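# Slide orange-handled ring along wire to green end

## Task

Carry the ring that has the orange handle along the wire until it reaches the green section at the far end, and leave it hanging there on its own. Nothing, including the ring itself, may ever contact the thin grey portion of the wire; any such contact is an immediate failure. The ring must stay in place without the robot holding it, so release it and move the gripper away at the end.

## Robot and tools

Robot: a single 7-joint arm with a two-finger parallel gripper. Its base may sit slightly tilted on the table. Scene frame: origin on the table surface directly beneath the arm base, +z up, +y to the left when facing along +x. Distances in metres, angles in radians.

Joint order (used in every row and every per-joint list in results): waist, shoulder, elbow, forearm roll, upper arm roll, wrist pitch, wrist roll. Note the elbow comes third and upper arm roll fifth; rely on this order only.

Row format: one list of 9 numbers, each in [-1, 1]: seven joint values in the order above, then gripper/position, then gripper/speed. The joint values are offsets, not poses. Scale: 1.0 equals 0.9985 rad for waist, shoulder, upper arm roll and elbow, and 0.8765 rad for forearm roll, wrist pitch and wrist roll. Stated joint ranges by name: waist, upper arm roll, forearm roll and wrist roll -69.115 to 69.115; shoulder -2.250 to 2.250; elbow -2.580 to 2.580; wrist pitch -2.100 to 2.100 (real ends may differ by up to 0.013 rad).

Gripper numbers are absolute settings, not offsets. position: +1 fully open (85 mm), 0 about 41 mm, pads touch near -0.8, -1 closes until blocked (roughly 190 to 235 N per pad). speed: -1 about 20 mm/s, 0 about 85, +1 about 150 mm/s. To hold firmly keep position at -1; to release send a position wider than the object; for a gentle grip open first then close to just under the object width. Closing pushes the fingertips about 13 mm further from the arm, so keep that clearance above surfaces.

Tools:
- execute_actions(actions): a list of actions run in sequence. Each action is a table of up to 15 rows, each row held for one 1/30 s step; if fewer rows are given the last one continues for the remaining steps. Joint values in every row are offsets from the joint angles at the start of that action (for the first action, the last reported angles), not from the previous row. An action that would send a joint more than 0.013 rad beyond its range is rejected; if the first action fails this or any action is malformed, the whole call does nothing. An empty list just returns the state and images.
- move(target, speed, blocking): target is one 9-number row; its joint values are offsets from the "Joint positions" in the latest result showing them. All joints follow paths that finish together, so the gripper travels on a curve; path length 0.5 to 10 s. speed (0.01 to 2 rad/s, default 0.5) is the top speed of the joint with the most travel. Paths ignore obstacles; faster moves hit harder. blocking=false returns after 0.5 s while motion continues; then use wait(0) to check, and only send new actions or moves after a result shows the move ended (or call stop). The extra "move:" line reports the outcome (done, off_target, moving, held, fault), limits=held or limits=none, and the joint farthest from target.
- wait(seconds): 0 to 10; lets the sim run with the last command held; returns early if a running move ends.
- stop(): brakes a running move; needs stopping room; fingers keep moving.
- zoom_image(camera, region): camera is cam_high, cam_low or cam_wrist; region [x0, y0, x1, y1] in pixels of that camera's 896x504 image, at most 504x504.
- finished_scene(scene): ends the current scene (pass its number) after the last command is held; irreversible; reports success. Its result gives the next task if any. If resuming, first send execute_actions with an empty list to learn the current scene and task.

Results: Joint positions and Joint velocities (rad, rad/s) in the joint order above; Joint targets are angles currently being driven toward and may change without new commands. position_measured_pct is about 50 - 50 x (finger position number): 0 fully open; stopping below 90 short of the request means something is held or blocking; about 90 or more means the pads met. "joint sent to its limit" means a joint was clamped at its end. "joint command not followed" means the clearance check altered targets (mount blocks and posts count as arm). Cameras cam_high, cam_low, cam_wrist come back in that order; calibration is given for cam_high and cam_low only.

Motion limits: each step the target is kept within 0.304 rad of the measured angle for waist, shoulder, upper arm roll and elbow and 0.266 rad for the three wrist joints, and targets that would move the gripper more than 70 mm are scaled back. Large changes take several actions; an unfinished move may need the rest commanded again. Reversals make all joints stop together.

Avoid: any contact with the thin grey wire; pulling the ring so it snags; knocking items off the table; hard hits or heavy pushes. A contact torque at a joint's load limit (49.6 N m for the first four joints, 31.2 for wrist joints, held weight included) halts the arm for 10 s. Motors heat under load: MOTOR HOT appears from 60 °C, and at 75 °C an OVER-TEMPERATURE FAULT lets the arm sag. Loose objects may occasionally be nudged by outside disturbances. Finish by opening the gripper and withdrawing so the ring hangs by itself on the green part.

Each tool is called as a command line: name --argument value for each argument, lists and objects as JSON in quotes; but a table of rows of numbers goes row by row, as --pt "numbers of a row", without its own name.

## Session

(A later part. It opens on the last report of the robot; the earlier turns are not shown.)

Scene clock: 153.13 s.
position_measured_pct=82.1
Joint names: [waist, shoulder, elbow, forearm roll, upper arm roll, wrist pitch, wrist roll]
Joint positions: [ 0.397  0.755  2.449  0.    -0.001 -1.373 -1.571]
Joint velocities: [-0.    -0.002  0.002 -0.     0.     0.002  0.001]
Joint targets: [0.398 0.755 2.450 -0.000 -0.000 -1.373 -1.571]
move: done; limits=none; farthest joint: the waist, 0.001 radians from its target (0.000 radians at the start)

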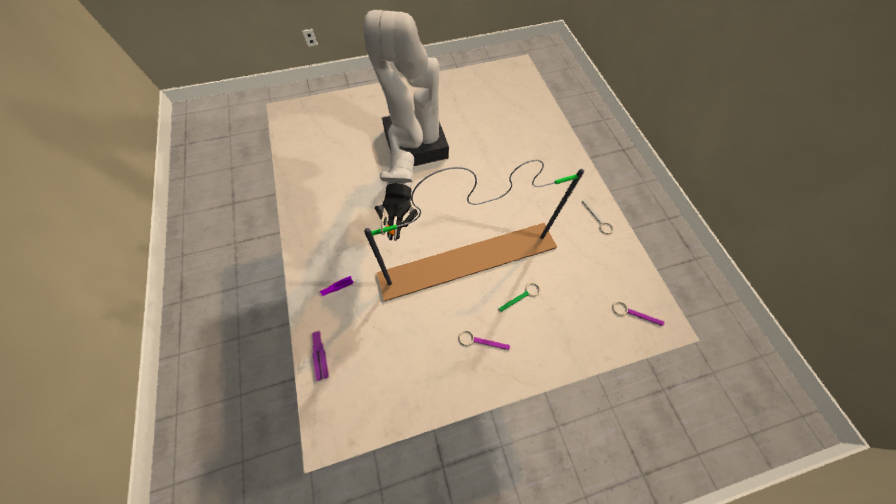

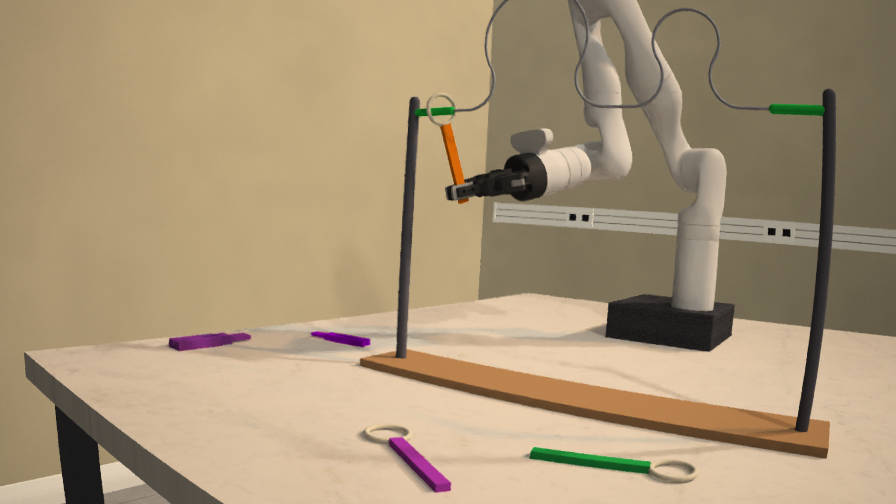

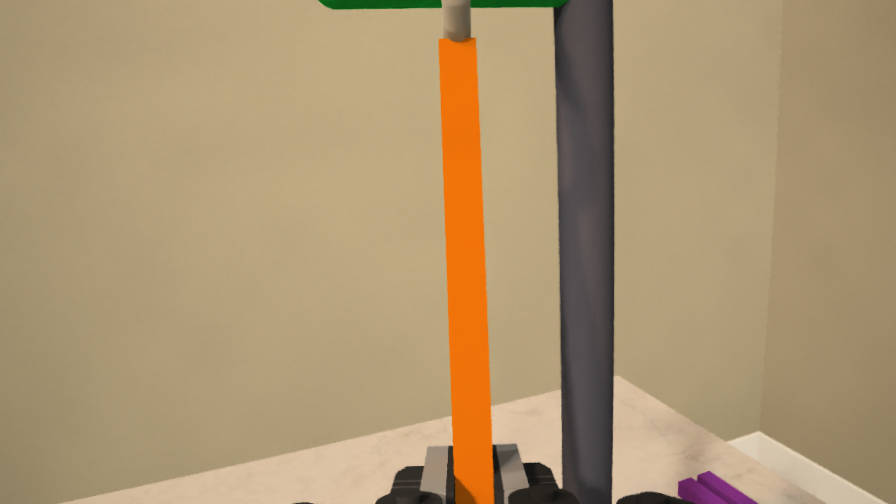

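move --target '[0.001,-0.3305,0.043,0,0.001,0.528,0,-0.66,-1]' --speed 0.4

move --target '[0.0005,-0.273,-0.062,0,0,0.48,0,-0.66,-1]' --speed 0.36

zoom_image --camera "cam_low" --region '[390,40,550,200]'

Scene clock: 161.27 s.
position_measured_pct=82.1
Joint names: [waist, shoulder, elbow, forearm roll, upper arm roll, wrist pitch, wrist roll]
Joint positions: [ 0.398  0.426  2.492  0.001 -0.    -0.91  -1.571]
Joint velocities: [-0.    -0.004  0.001  0.    -0.001  0.001 -0.   ]
Joint targets: [0.398 0.425 2.492 0.000 0.000 -0.910 -1.571]
move: done; limits=none; farthest joint: the shoulder, 0.001 radians from its target (0.330 radians at the start)

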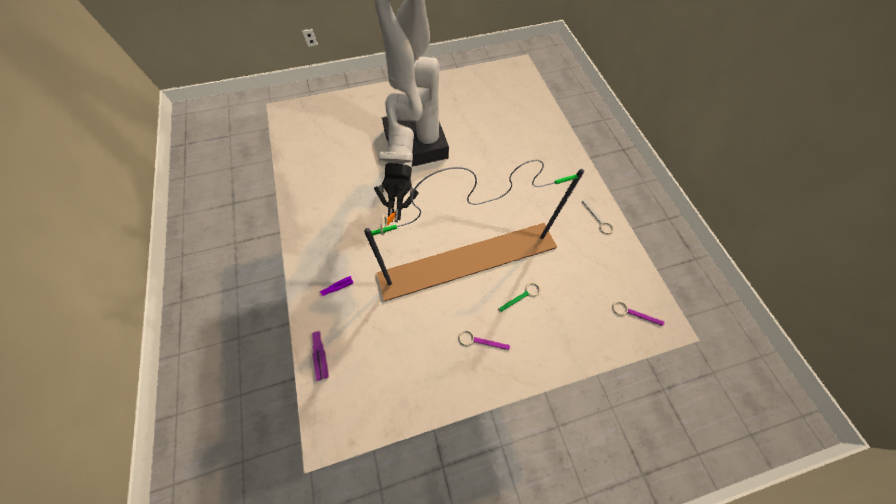

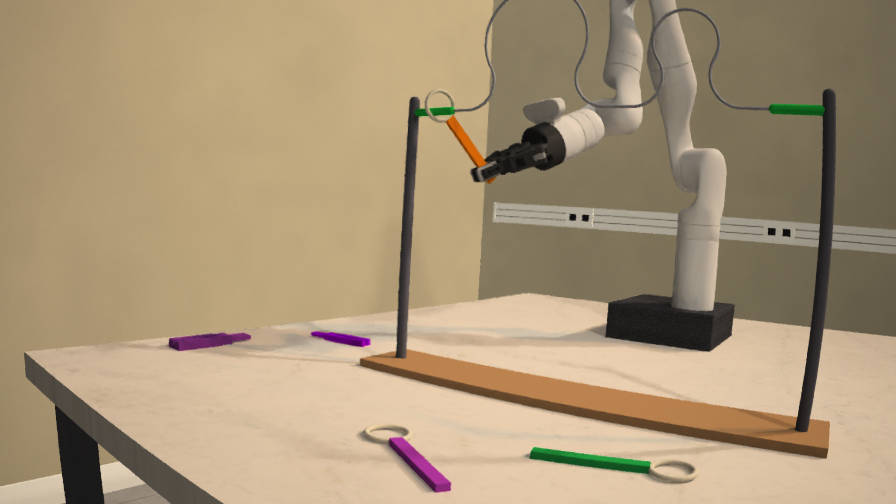

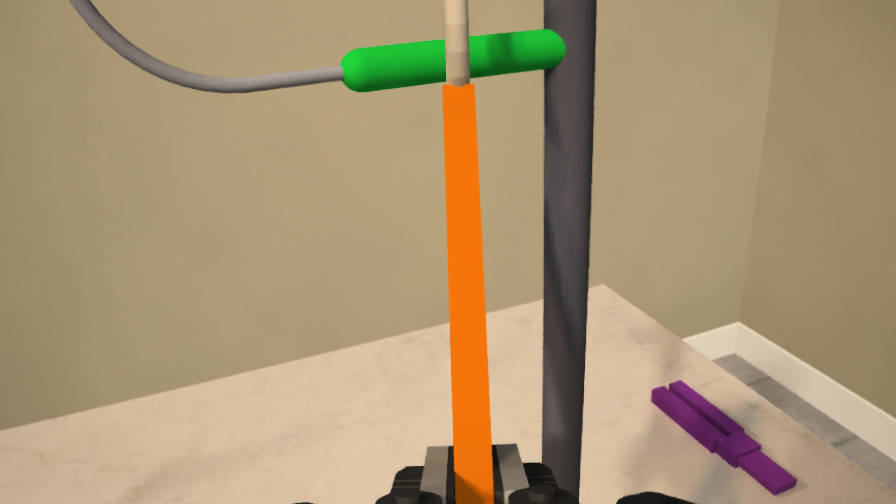

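Scene clock: 162.97 s.
position_measured_pct=82.1
Joint names: [waist, shoulder, elbow, forearm roll, upper arm roll, wrist pitch, wrist roll]
Joint positions: [ 0.398  0.155  2.431  0.001 -0.    -0.488 -1.571]
Joint velocities: [-0.    -0.002  0.001  0.     0.     0.001  0.   ]
Joint targets: [0.398 0.153 2.430 0.001 -0.000 -0.489 -1.571]
move: done; limits=none; farthest joint: the shoulder, 0.002 radians from its target (0.273 radians at the start)

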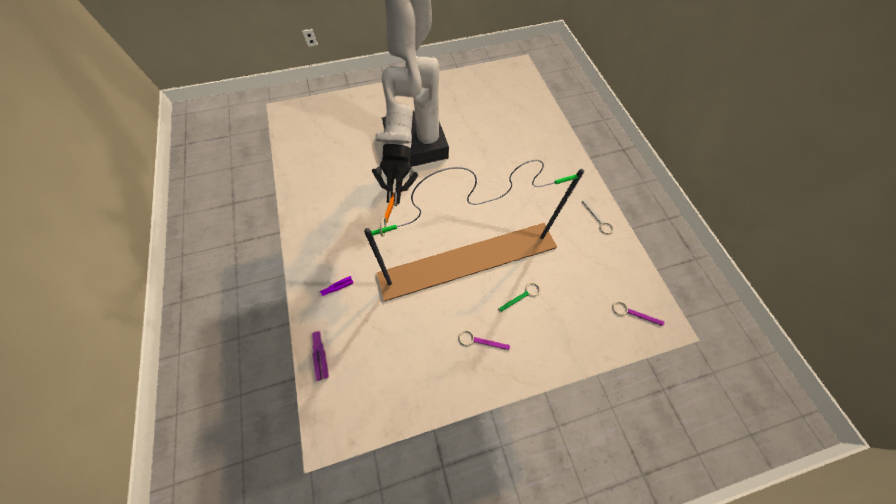

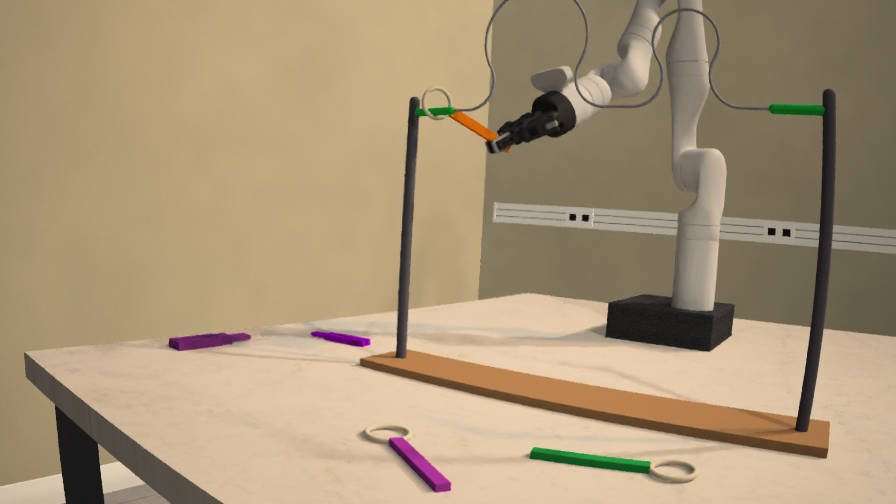

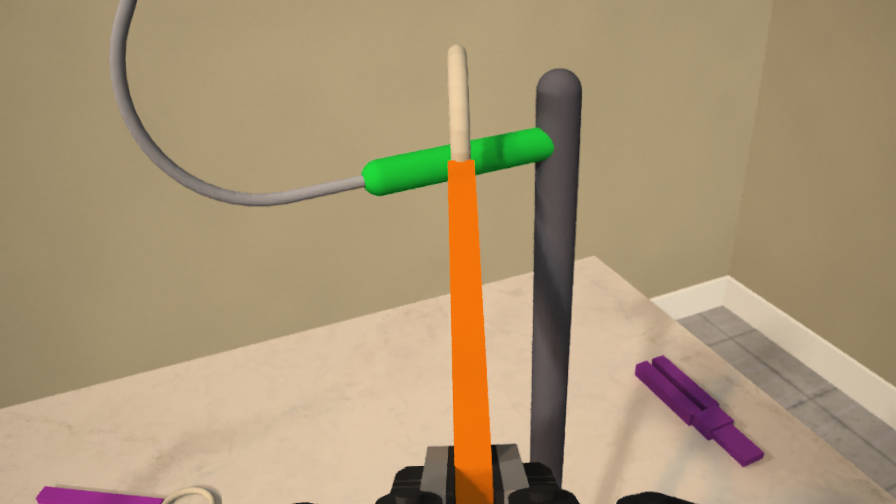

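Region (390, 40, 550, 200) of cam_low's 896x504 image, scaled by 3.150, with more detail than that image has.

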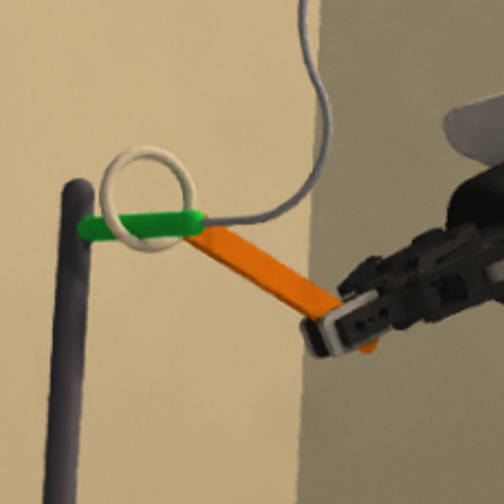

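move --target '[0,-0.143,-0.068,-0.001,0,0.196,0,-0.66,-1]' --speed 0.15

move --target '[0,-0.05,-0.116,0,0,0.165,0,-0.66,-1]' --speed 0.13

zoom_image --camera "cam_low" --region '[400,0,560,140]'

Scene clock: 171.37 s.
position_measured_pct=82.1
Joint names: [waist, shoulder, elbow, forearm roll, upper arm roll, wrist pitch, wrist roll]
Joint positions: [ 0.398  0.016  2.365 -0.    -0.    -0.314 -1.571]
Joint velocities: [ 0.    -0.002 -0.001  0.     0.     0.001  0.   ]
Joint targets: [0.398 0.013 2.363 -0.000 -0.000 -0.316 -1.571]
move: done; limits=none; farthest joint: the shoulder, 0.003 radians from its target (0.143 radians at the start)

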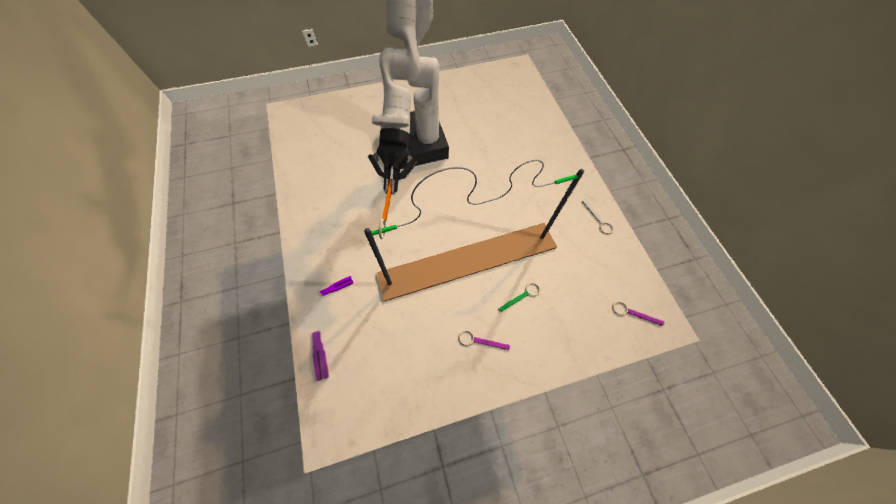

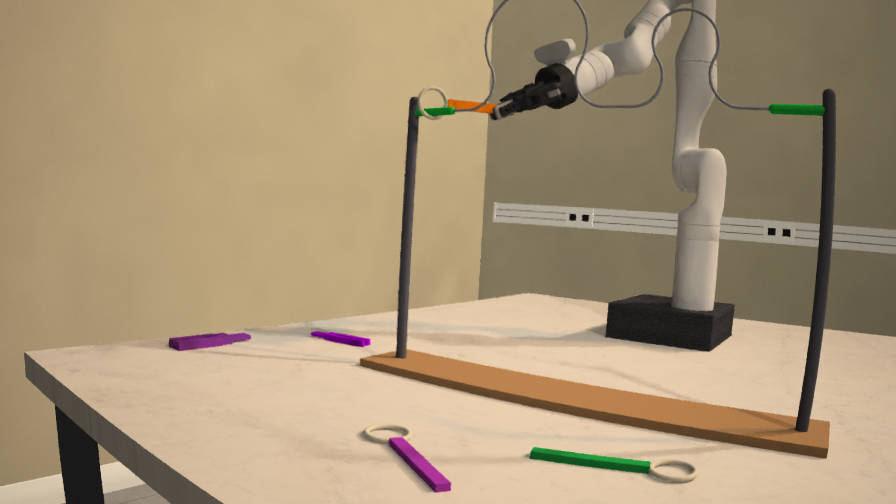

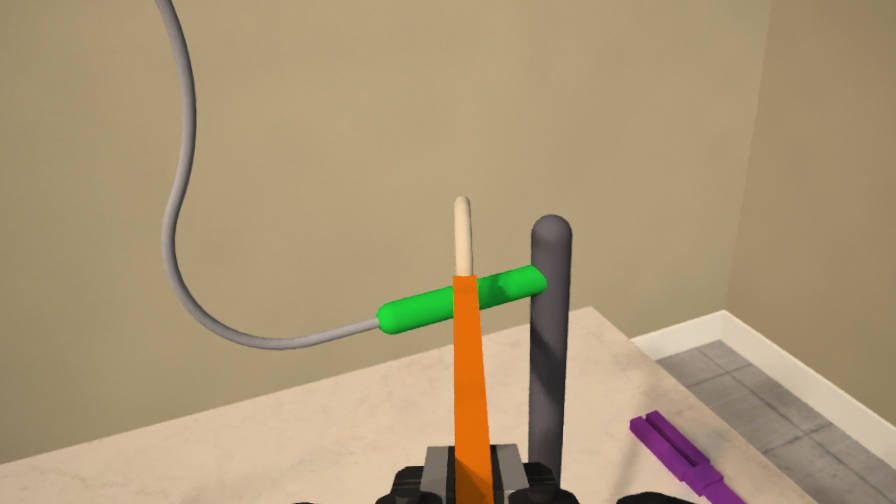

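Scene clock: 172.87 s.
position_measured_pct=82.1
Joint names: [waist, shoulder, elbow, forearm roll, upper arm roll, wrist pitch, wrist roll]
Joint positions: [ 0.399 -0.032  2.252 -0.     0.    -0.167 -1.571]
Joint velocities: [ 0.     0.    -0.002 -0.     0.001  0.002  0.001]
Joint targets: [0.398 -0.034 2.249 -0.000 -0.000 -0.169 -1.571]
move: done; limits=none; farthest joint: the elbow, 0.003 radians from its target (0.116 radians at the start)

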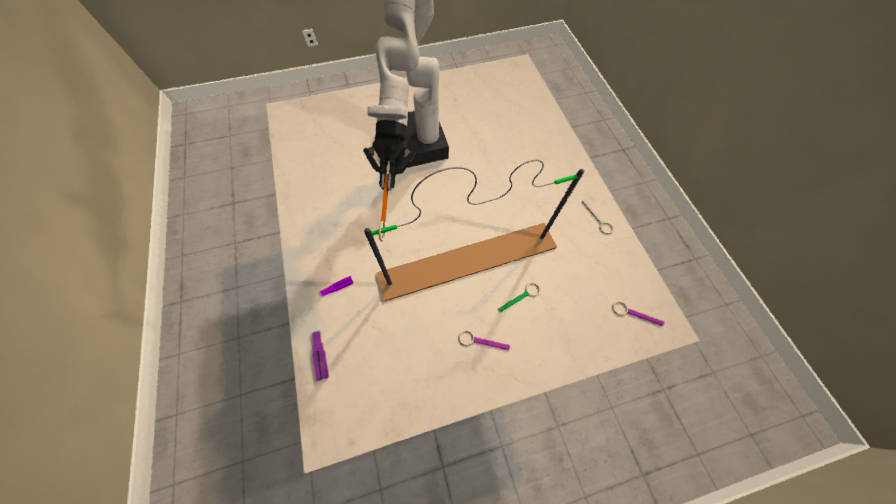

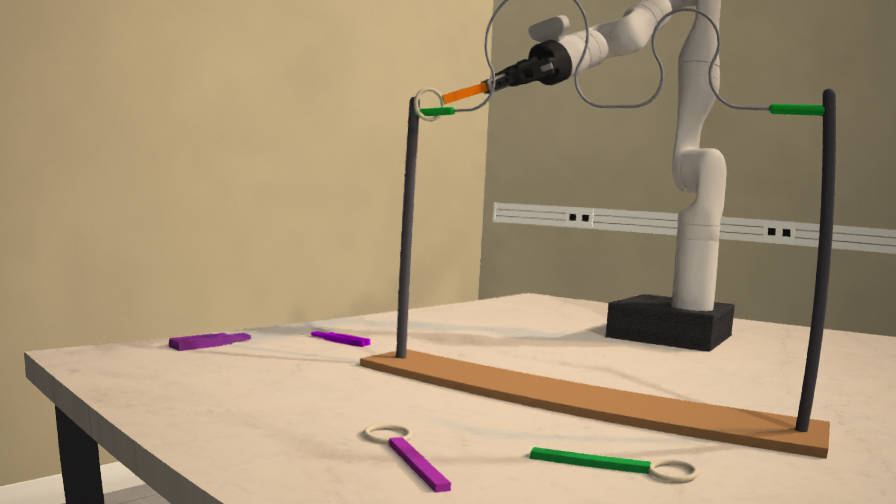

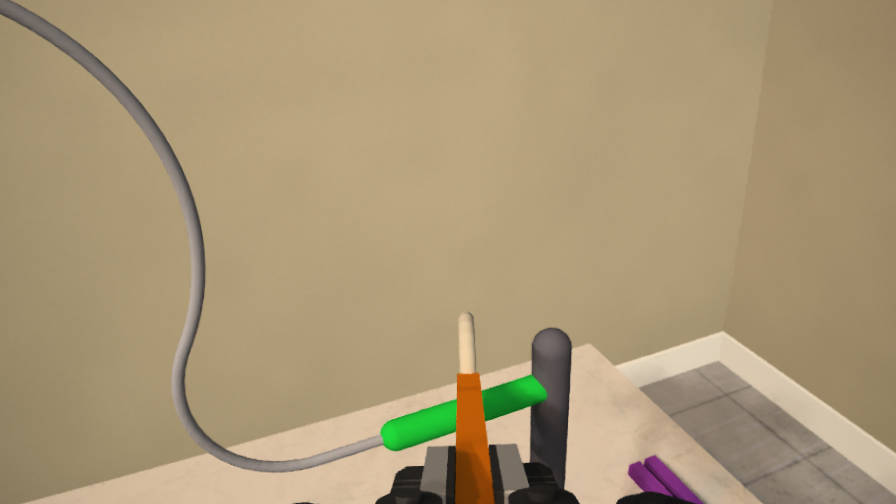

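Region (400, 0, 560, 140) of cam_low's 896x504 image, scaled by 3.150, with more detail than that image has; it fills the top 441 rows of this view, and the rest is white.

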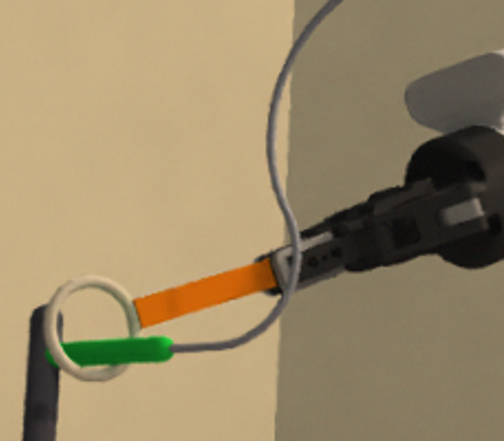

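move --target '[0,-0.002,-0.003,0,0,-0.0275,0,-0.66,-1]' --speed 0.04

zoom_image --camera "cam_low" --region '[400,0,600,140]'

Scene clock: 178.23 s.
position_measured_pct=82.1
Joint names: [waist, shoulder, elbow, forearm roll, upper arm roll, wrist pitch, wrist roll]
Joint positions: [ 0.399 -0.031  2.252 -0.     0.001 -0.188 -1.571]
Joint velocities: [ 0.    -0.     0.     0.001  0.    -0.001  0.   ]
Joint targets: [0.399 -0.034 2.249 -0.000 0.000 -0.191 -1.571]
move: done; limits=none; farthest joint: the shoulder, 0.003 radians from its target (0.002 radians at the start)

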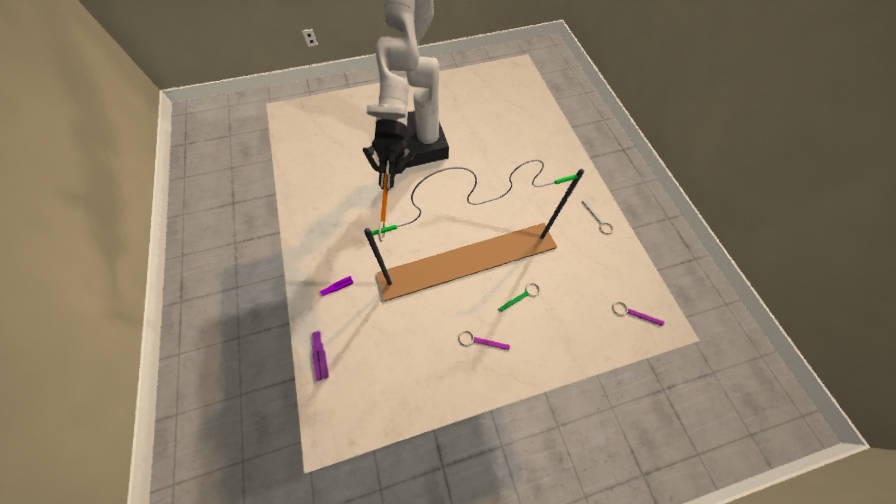

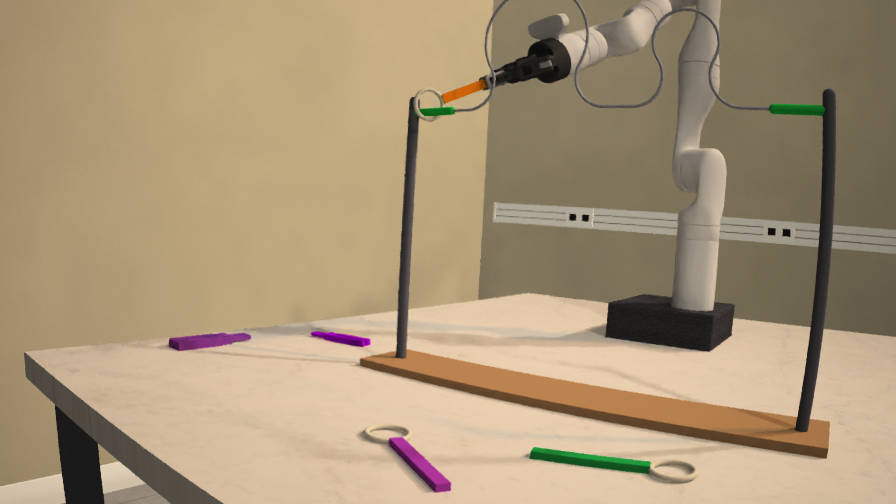

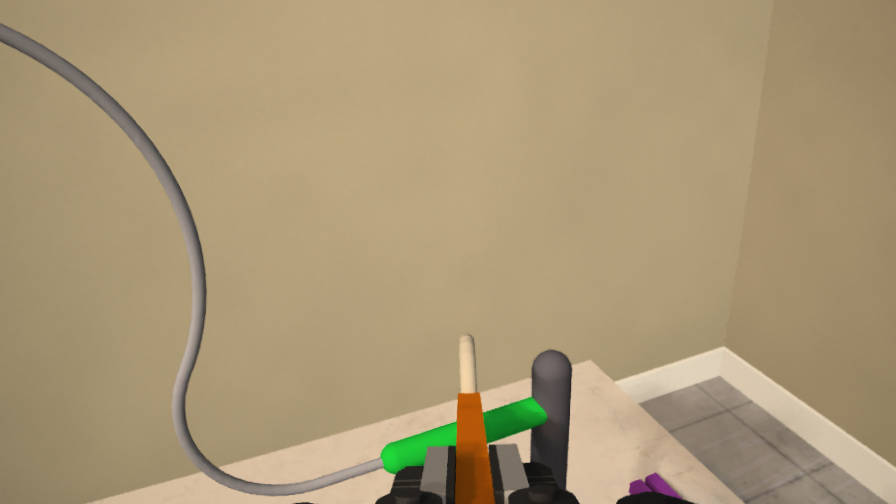

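Region (400, 0, 600, 140) of cam_low's 896x504 image, scaled by 2.520, with more detail than that image has; it fills the top 353 rows of this view, and the rest is white.

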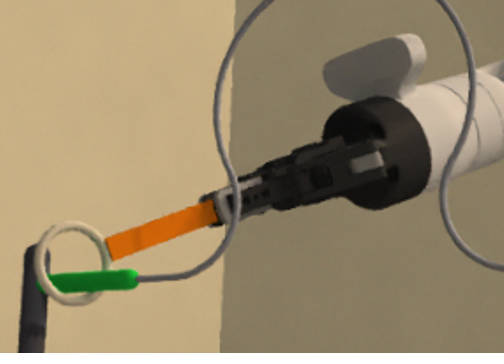

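move --target '[0,0,0,0,-0.001,0.0365,0.24,-0.8,-1]' --speed 0.3

zoom_image --camera "cam_low" --region '[400,70,500,140]'

zoom_image --camera "cam_high" --region '[355,200,415,250]'

Scene clock: 188.33 s.
position_measured_pct=83.7
Joint names: [waist, shoulder, elbow, forearm roll, upper arm roll, wrist pitch, wrist roll]
Joint positions: [ 0.399 -0.031  2.252 -0.    -0.    -0.156 -1.361]
Joint velocities: [ 0.     0.    -0.     0.     0.     0.     0.001]
Joint targets: [0.399 -0.031 2.252 -0.000 -0.000 -0.156 -1.360]
move: done; limits=none; farthest joint: the waist, 0.000 radians from its target (0.000 radians at the start)

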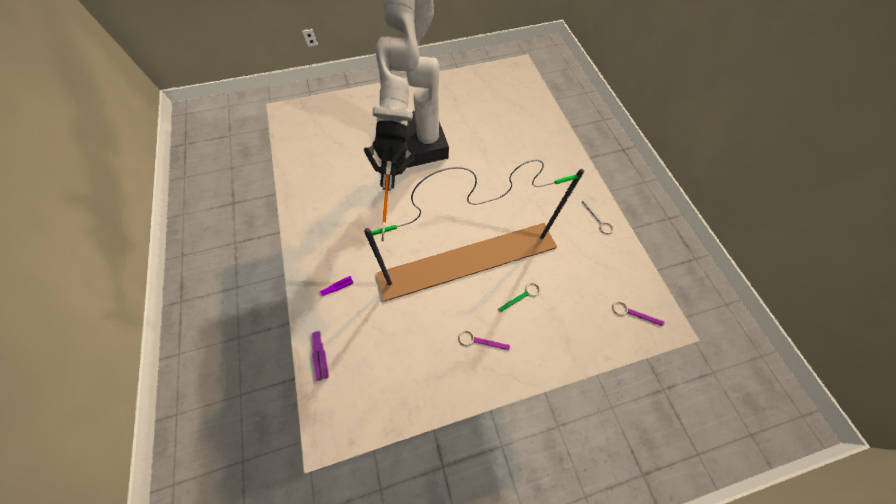

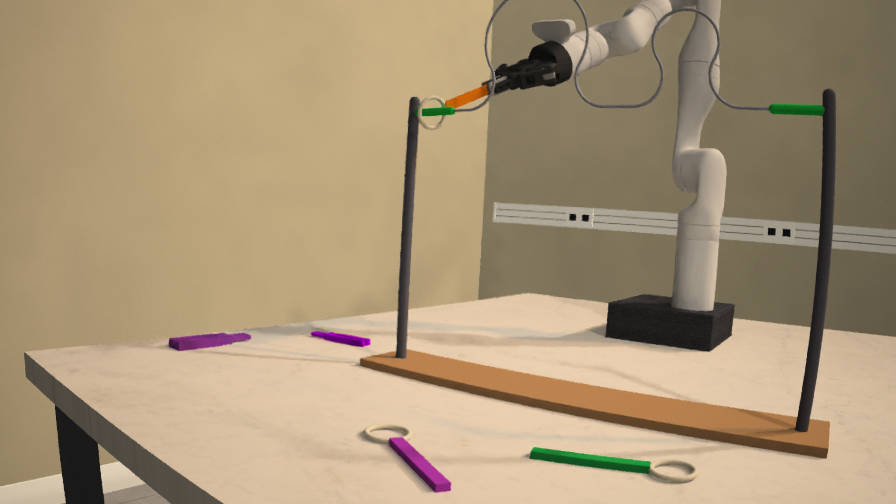

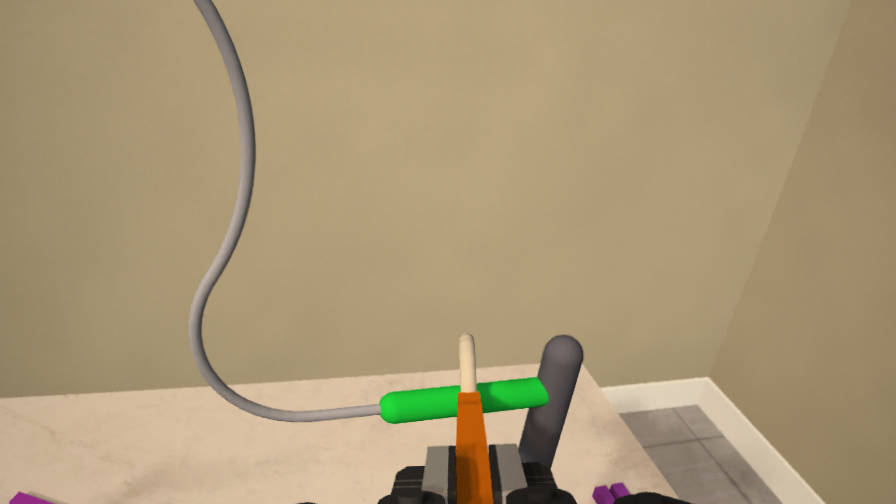

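Region (400, 70, 500, 140) of cam_low's 896x504 image, scaled by 5.040, with more detail than that image has; it fills the top 353 rows of this view, and the rest is white.

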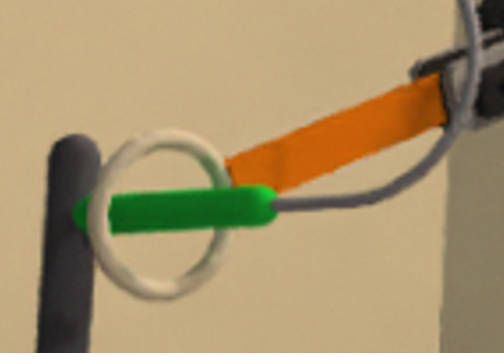

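Region (355, 200, 415, 250) of cam_high's 896x504 image, scaled by 8.400, with more detail than that image has.

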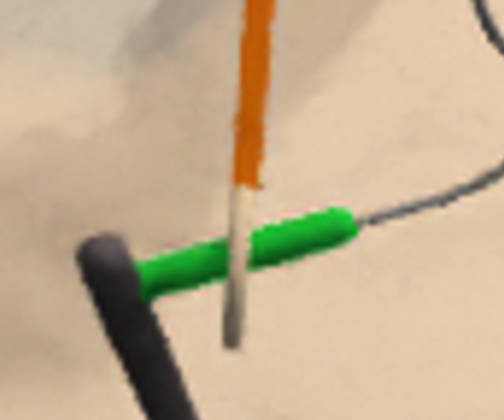

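move --target '[-0.0947,-0.0745,0.068,0,0,0,-0.056,-0.8,-1]' --speed 0.11

zoom_image --camera "cam_low" --region '[430,60,530,140]'

zoom_image --camera "cam_high" --region '[380,195,440,245]'

Scene clock: 216.30 s.
position_measured_pct=83.7
Joint names: [waist, shoulder, elbow, forearm roll, upper arm roll, wrist pitch, wrist roll]
Joint positions: [ 0.305 -0.105  2.32  -0.    -0.    -0.156 -1.41 ]
Joint velocities: [-0.003 -0.002 -0.    -0.    -0.001 -0.    -0.001]
Joint targets: [0.304 -0.105 2.320 -0.000 -0.000 -0.156 -1.410]
move: done; limits=none; farthest joint: the wrist roll, 0.001 radians from its target (0.050 radians at the start)

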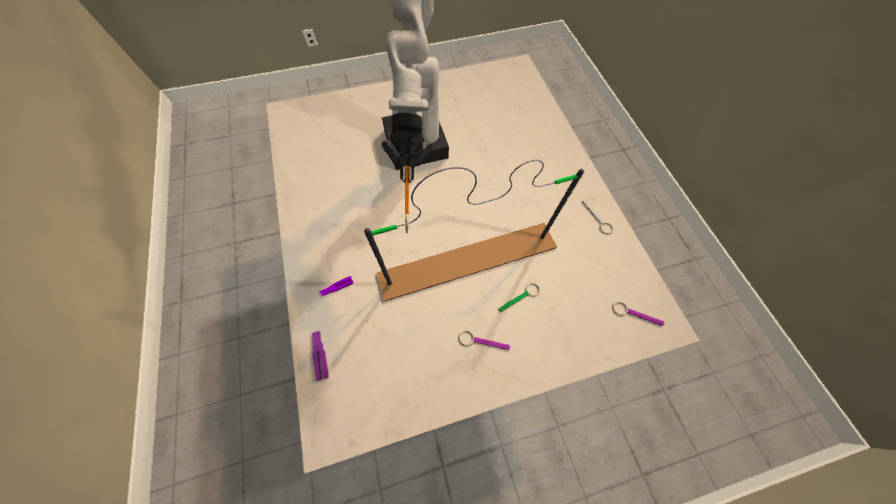

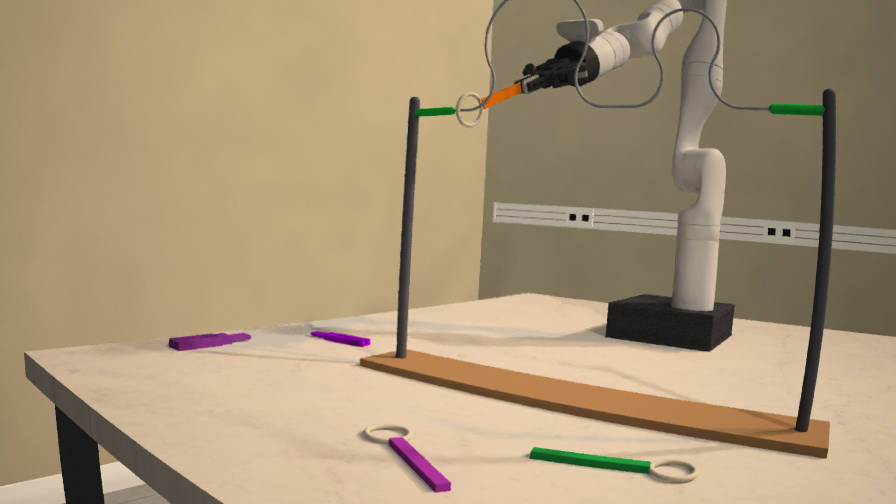

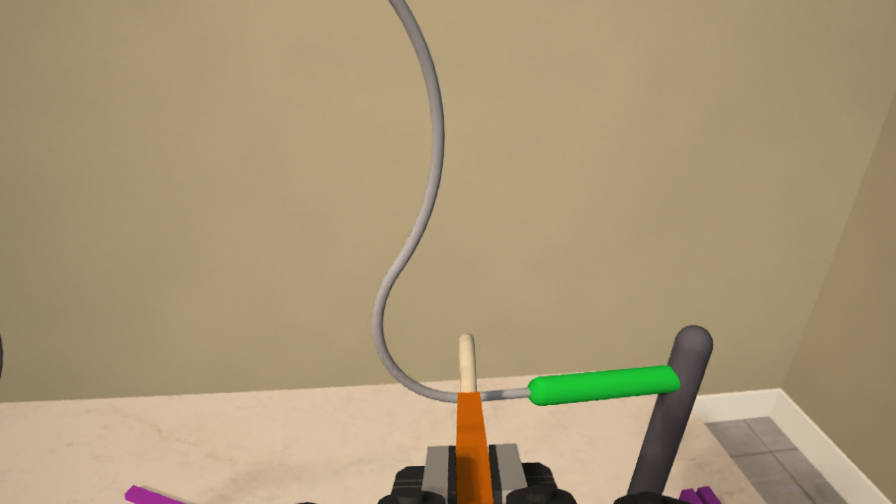

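Region (430, 60, 530, 140) of cam_low's 896x504 image, scaled by 5.040, with more detail than that image has; it fills the top 403 rows of this view, and the rest is white.

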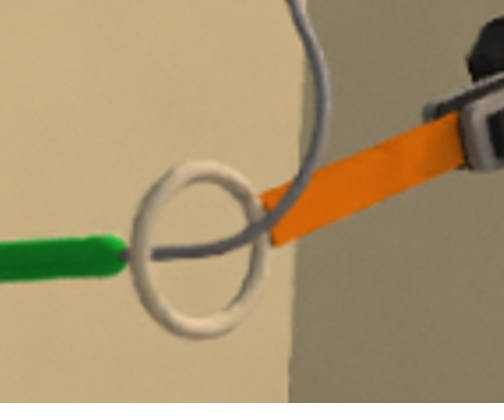

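Region (380, 195, 440, 245) of cam_high's 896x504 image, scaled by 8.400, with more detail than that image has.

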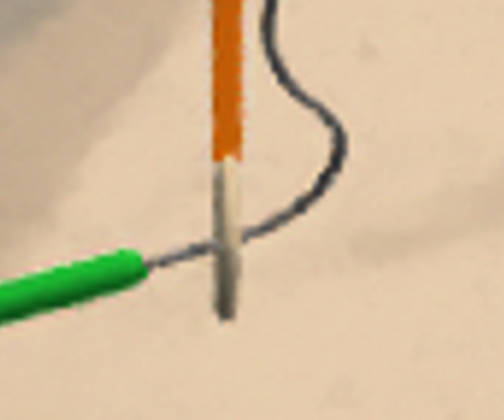

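Centred. W2, W3.

move --target '[-0.042,-0.0383,0.0201,0,0,0,-0.837,-0.8,-1]' --speed 0.9

move --target '[-0.0228,-0.0473,0.0057,0,0,0,-0.923,-0.8,-1]' --speed 0.9

zoom_image --camera "cam_low" --region '[450,40,550,120]'

zoom_image --camera "cam_high" --region '[390,185,450,235]'

Scene clock: 224.37 s.
position_measured_pct=83.7
Joint names: [waist, shoulder, elbow, forearm roll, upper arm roll, wrist pitch, wrist roll]
Joint positions: [ 0.263 -0.143  2.34  -0.    -0.    -0.156 -2.143]
Joint velocities: [-0.001 -0.001 -0.001  0.001 -0.001  0.    -0.001]
Joint targets: [0.263 -0.143 2.340 -0.000 -0.000 -0.156 -2.143]
move: done; limits=none; farthest joint: the wrist roll, 0.001 radians from its target (0.734 radians at the start)

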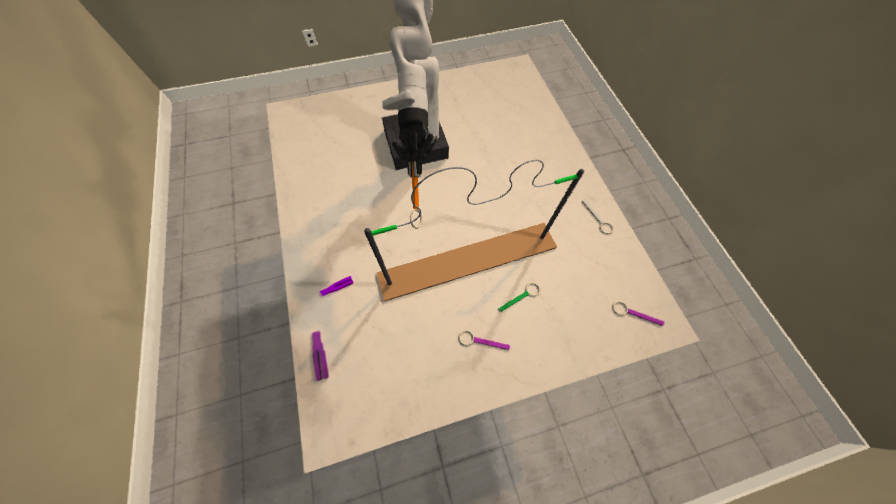

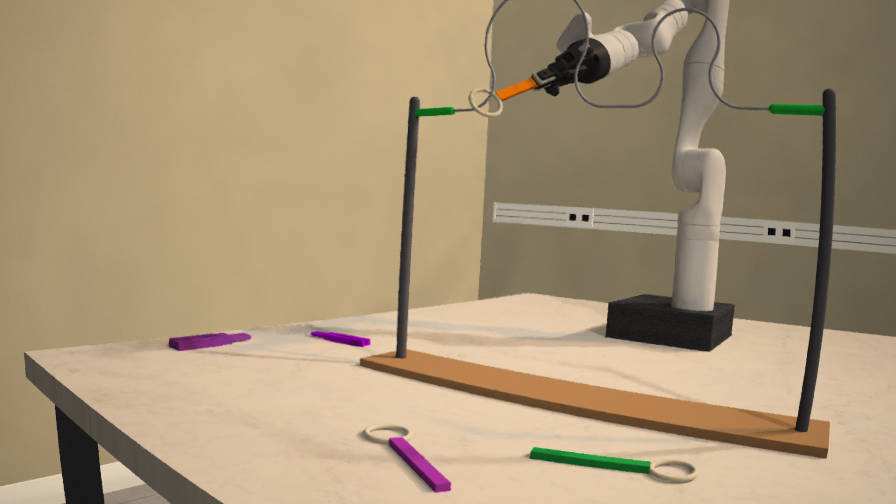

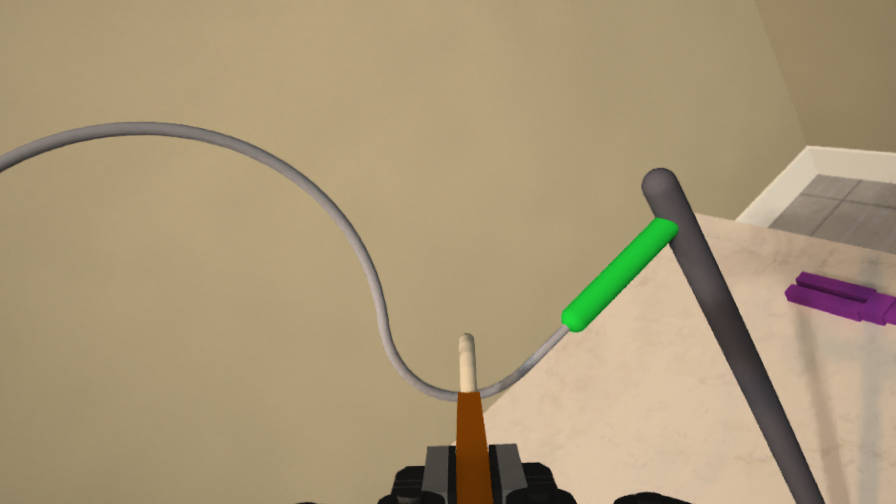

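Scene clock: 225.90 s.
position_measured_pct=83.7
Joint names: [waist, shoulder, elbow, forearm roll, upper arm roll, wrist pitch, wrist roll]
Joint positions: [ 0.24  -0.19   2.345 -0.    -0.    -0.156 -2.952]
Joint velocities: [-0.    -0.002 -0.001  0.    -0.001 -0.001 -0.001]
Joint targets: [0.240 -0.190 2.345 -0.000 -0.000 -0.156 -2.952]
move: done; limits=none; farthest joint: the waist, 0.000 radians from its target (0.023 radians at the start)

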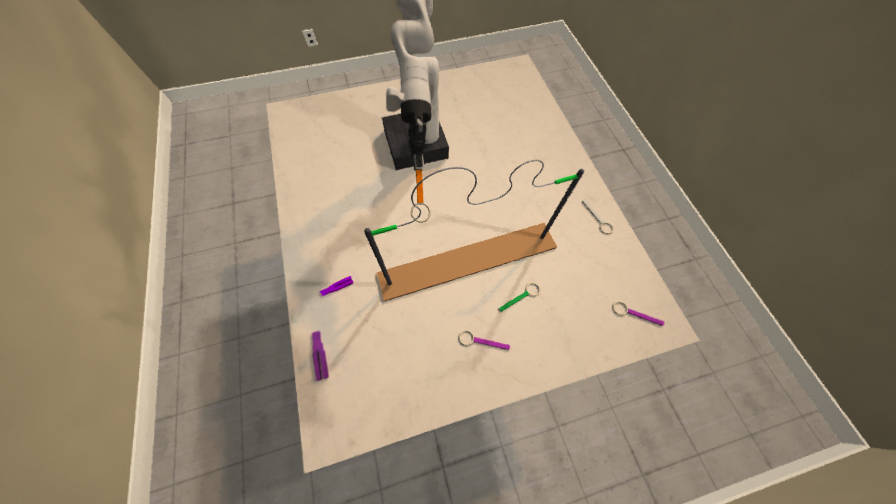

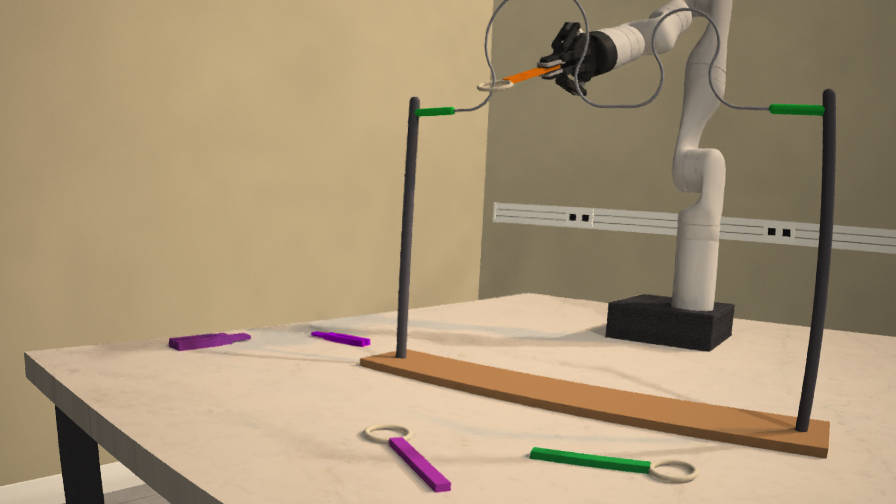

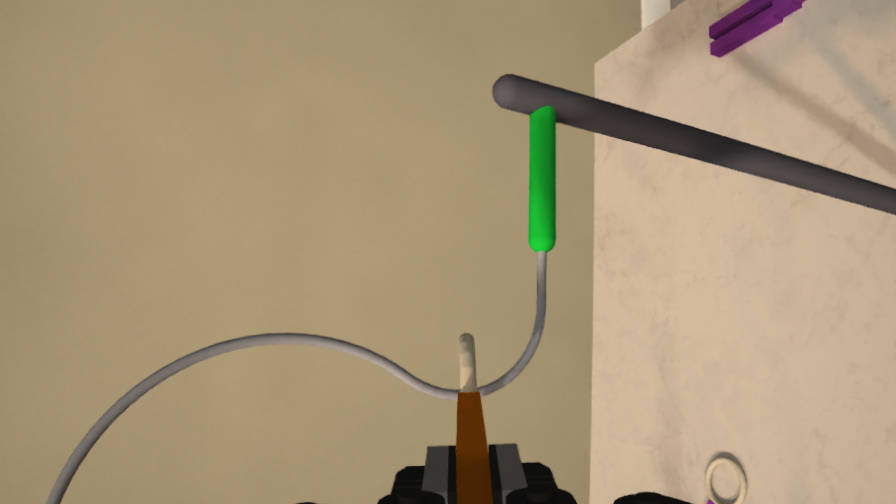

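Region (450, 40, 550, 120) of cam_low's 896x504 image, scaled by 5.040, with more detail than that image has; it fills the top 403 rows of this view, and the rest is white.

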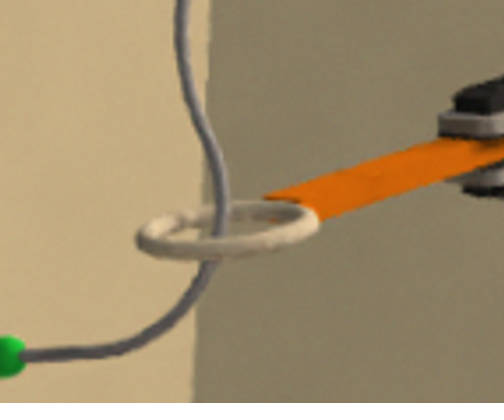

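Region (390, 185, 450, 235) of cam_high's 896x504 image, scaled by 8.400, with more detail than that image has.

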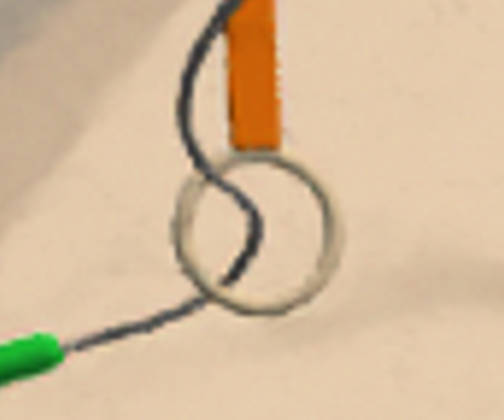

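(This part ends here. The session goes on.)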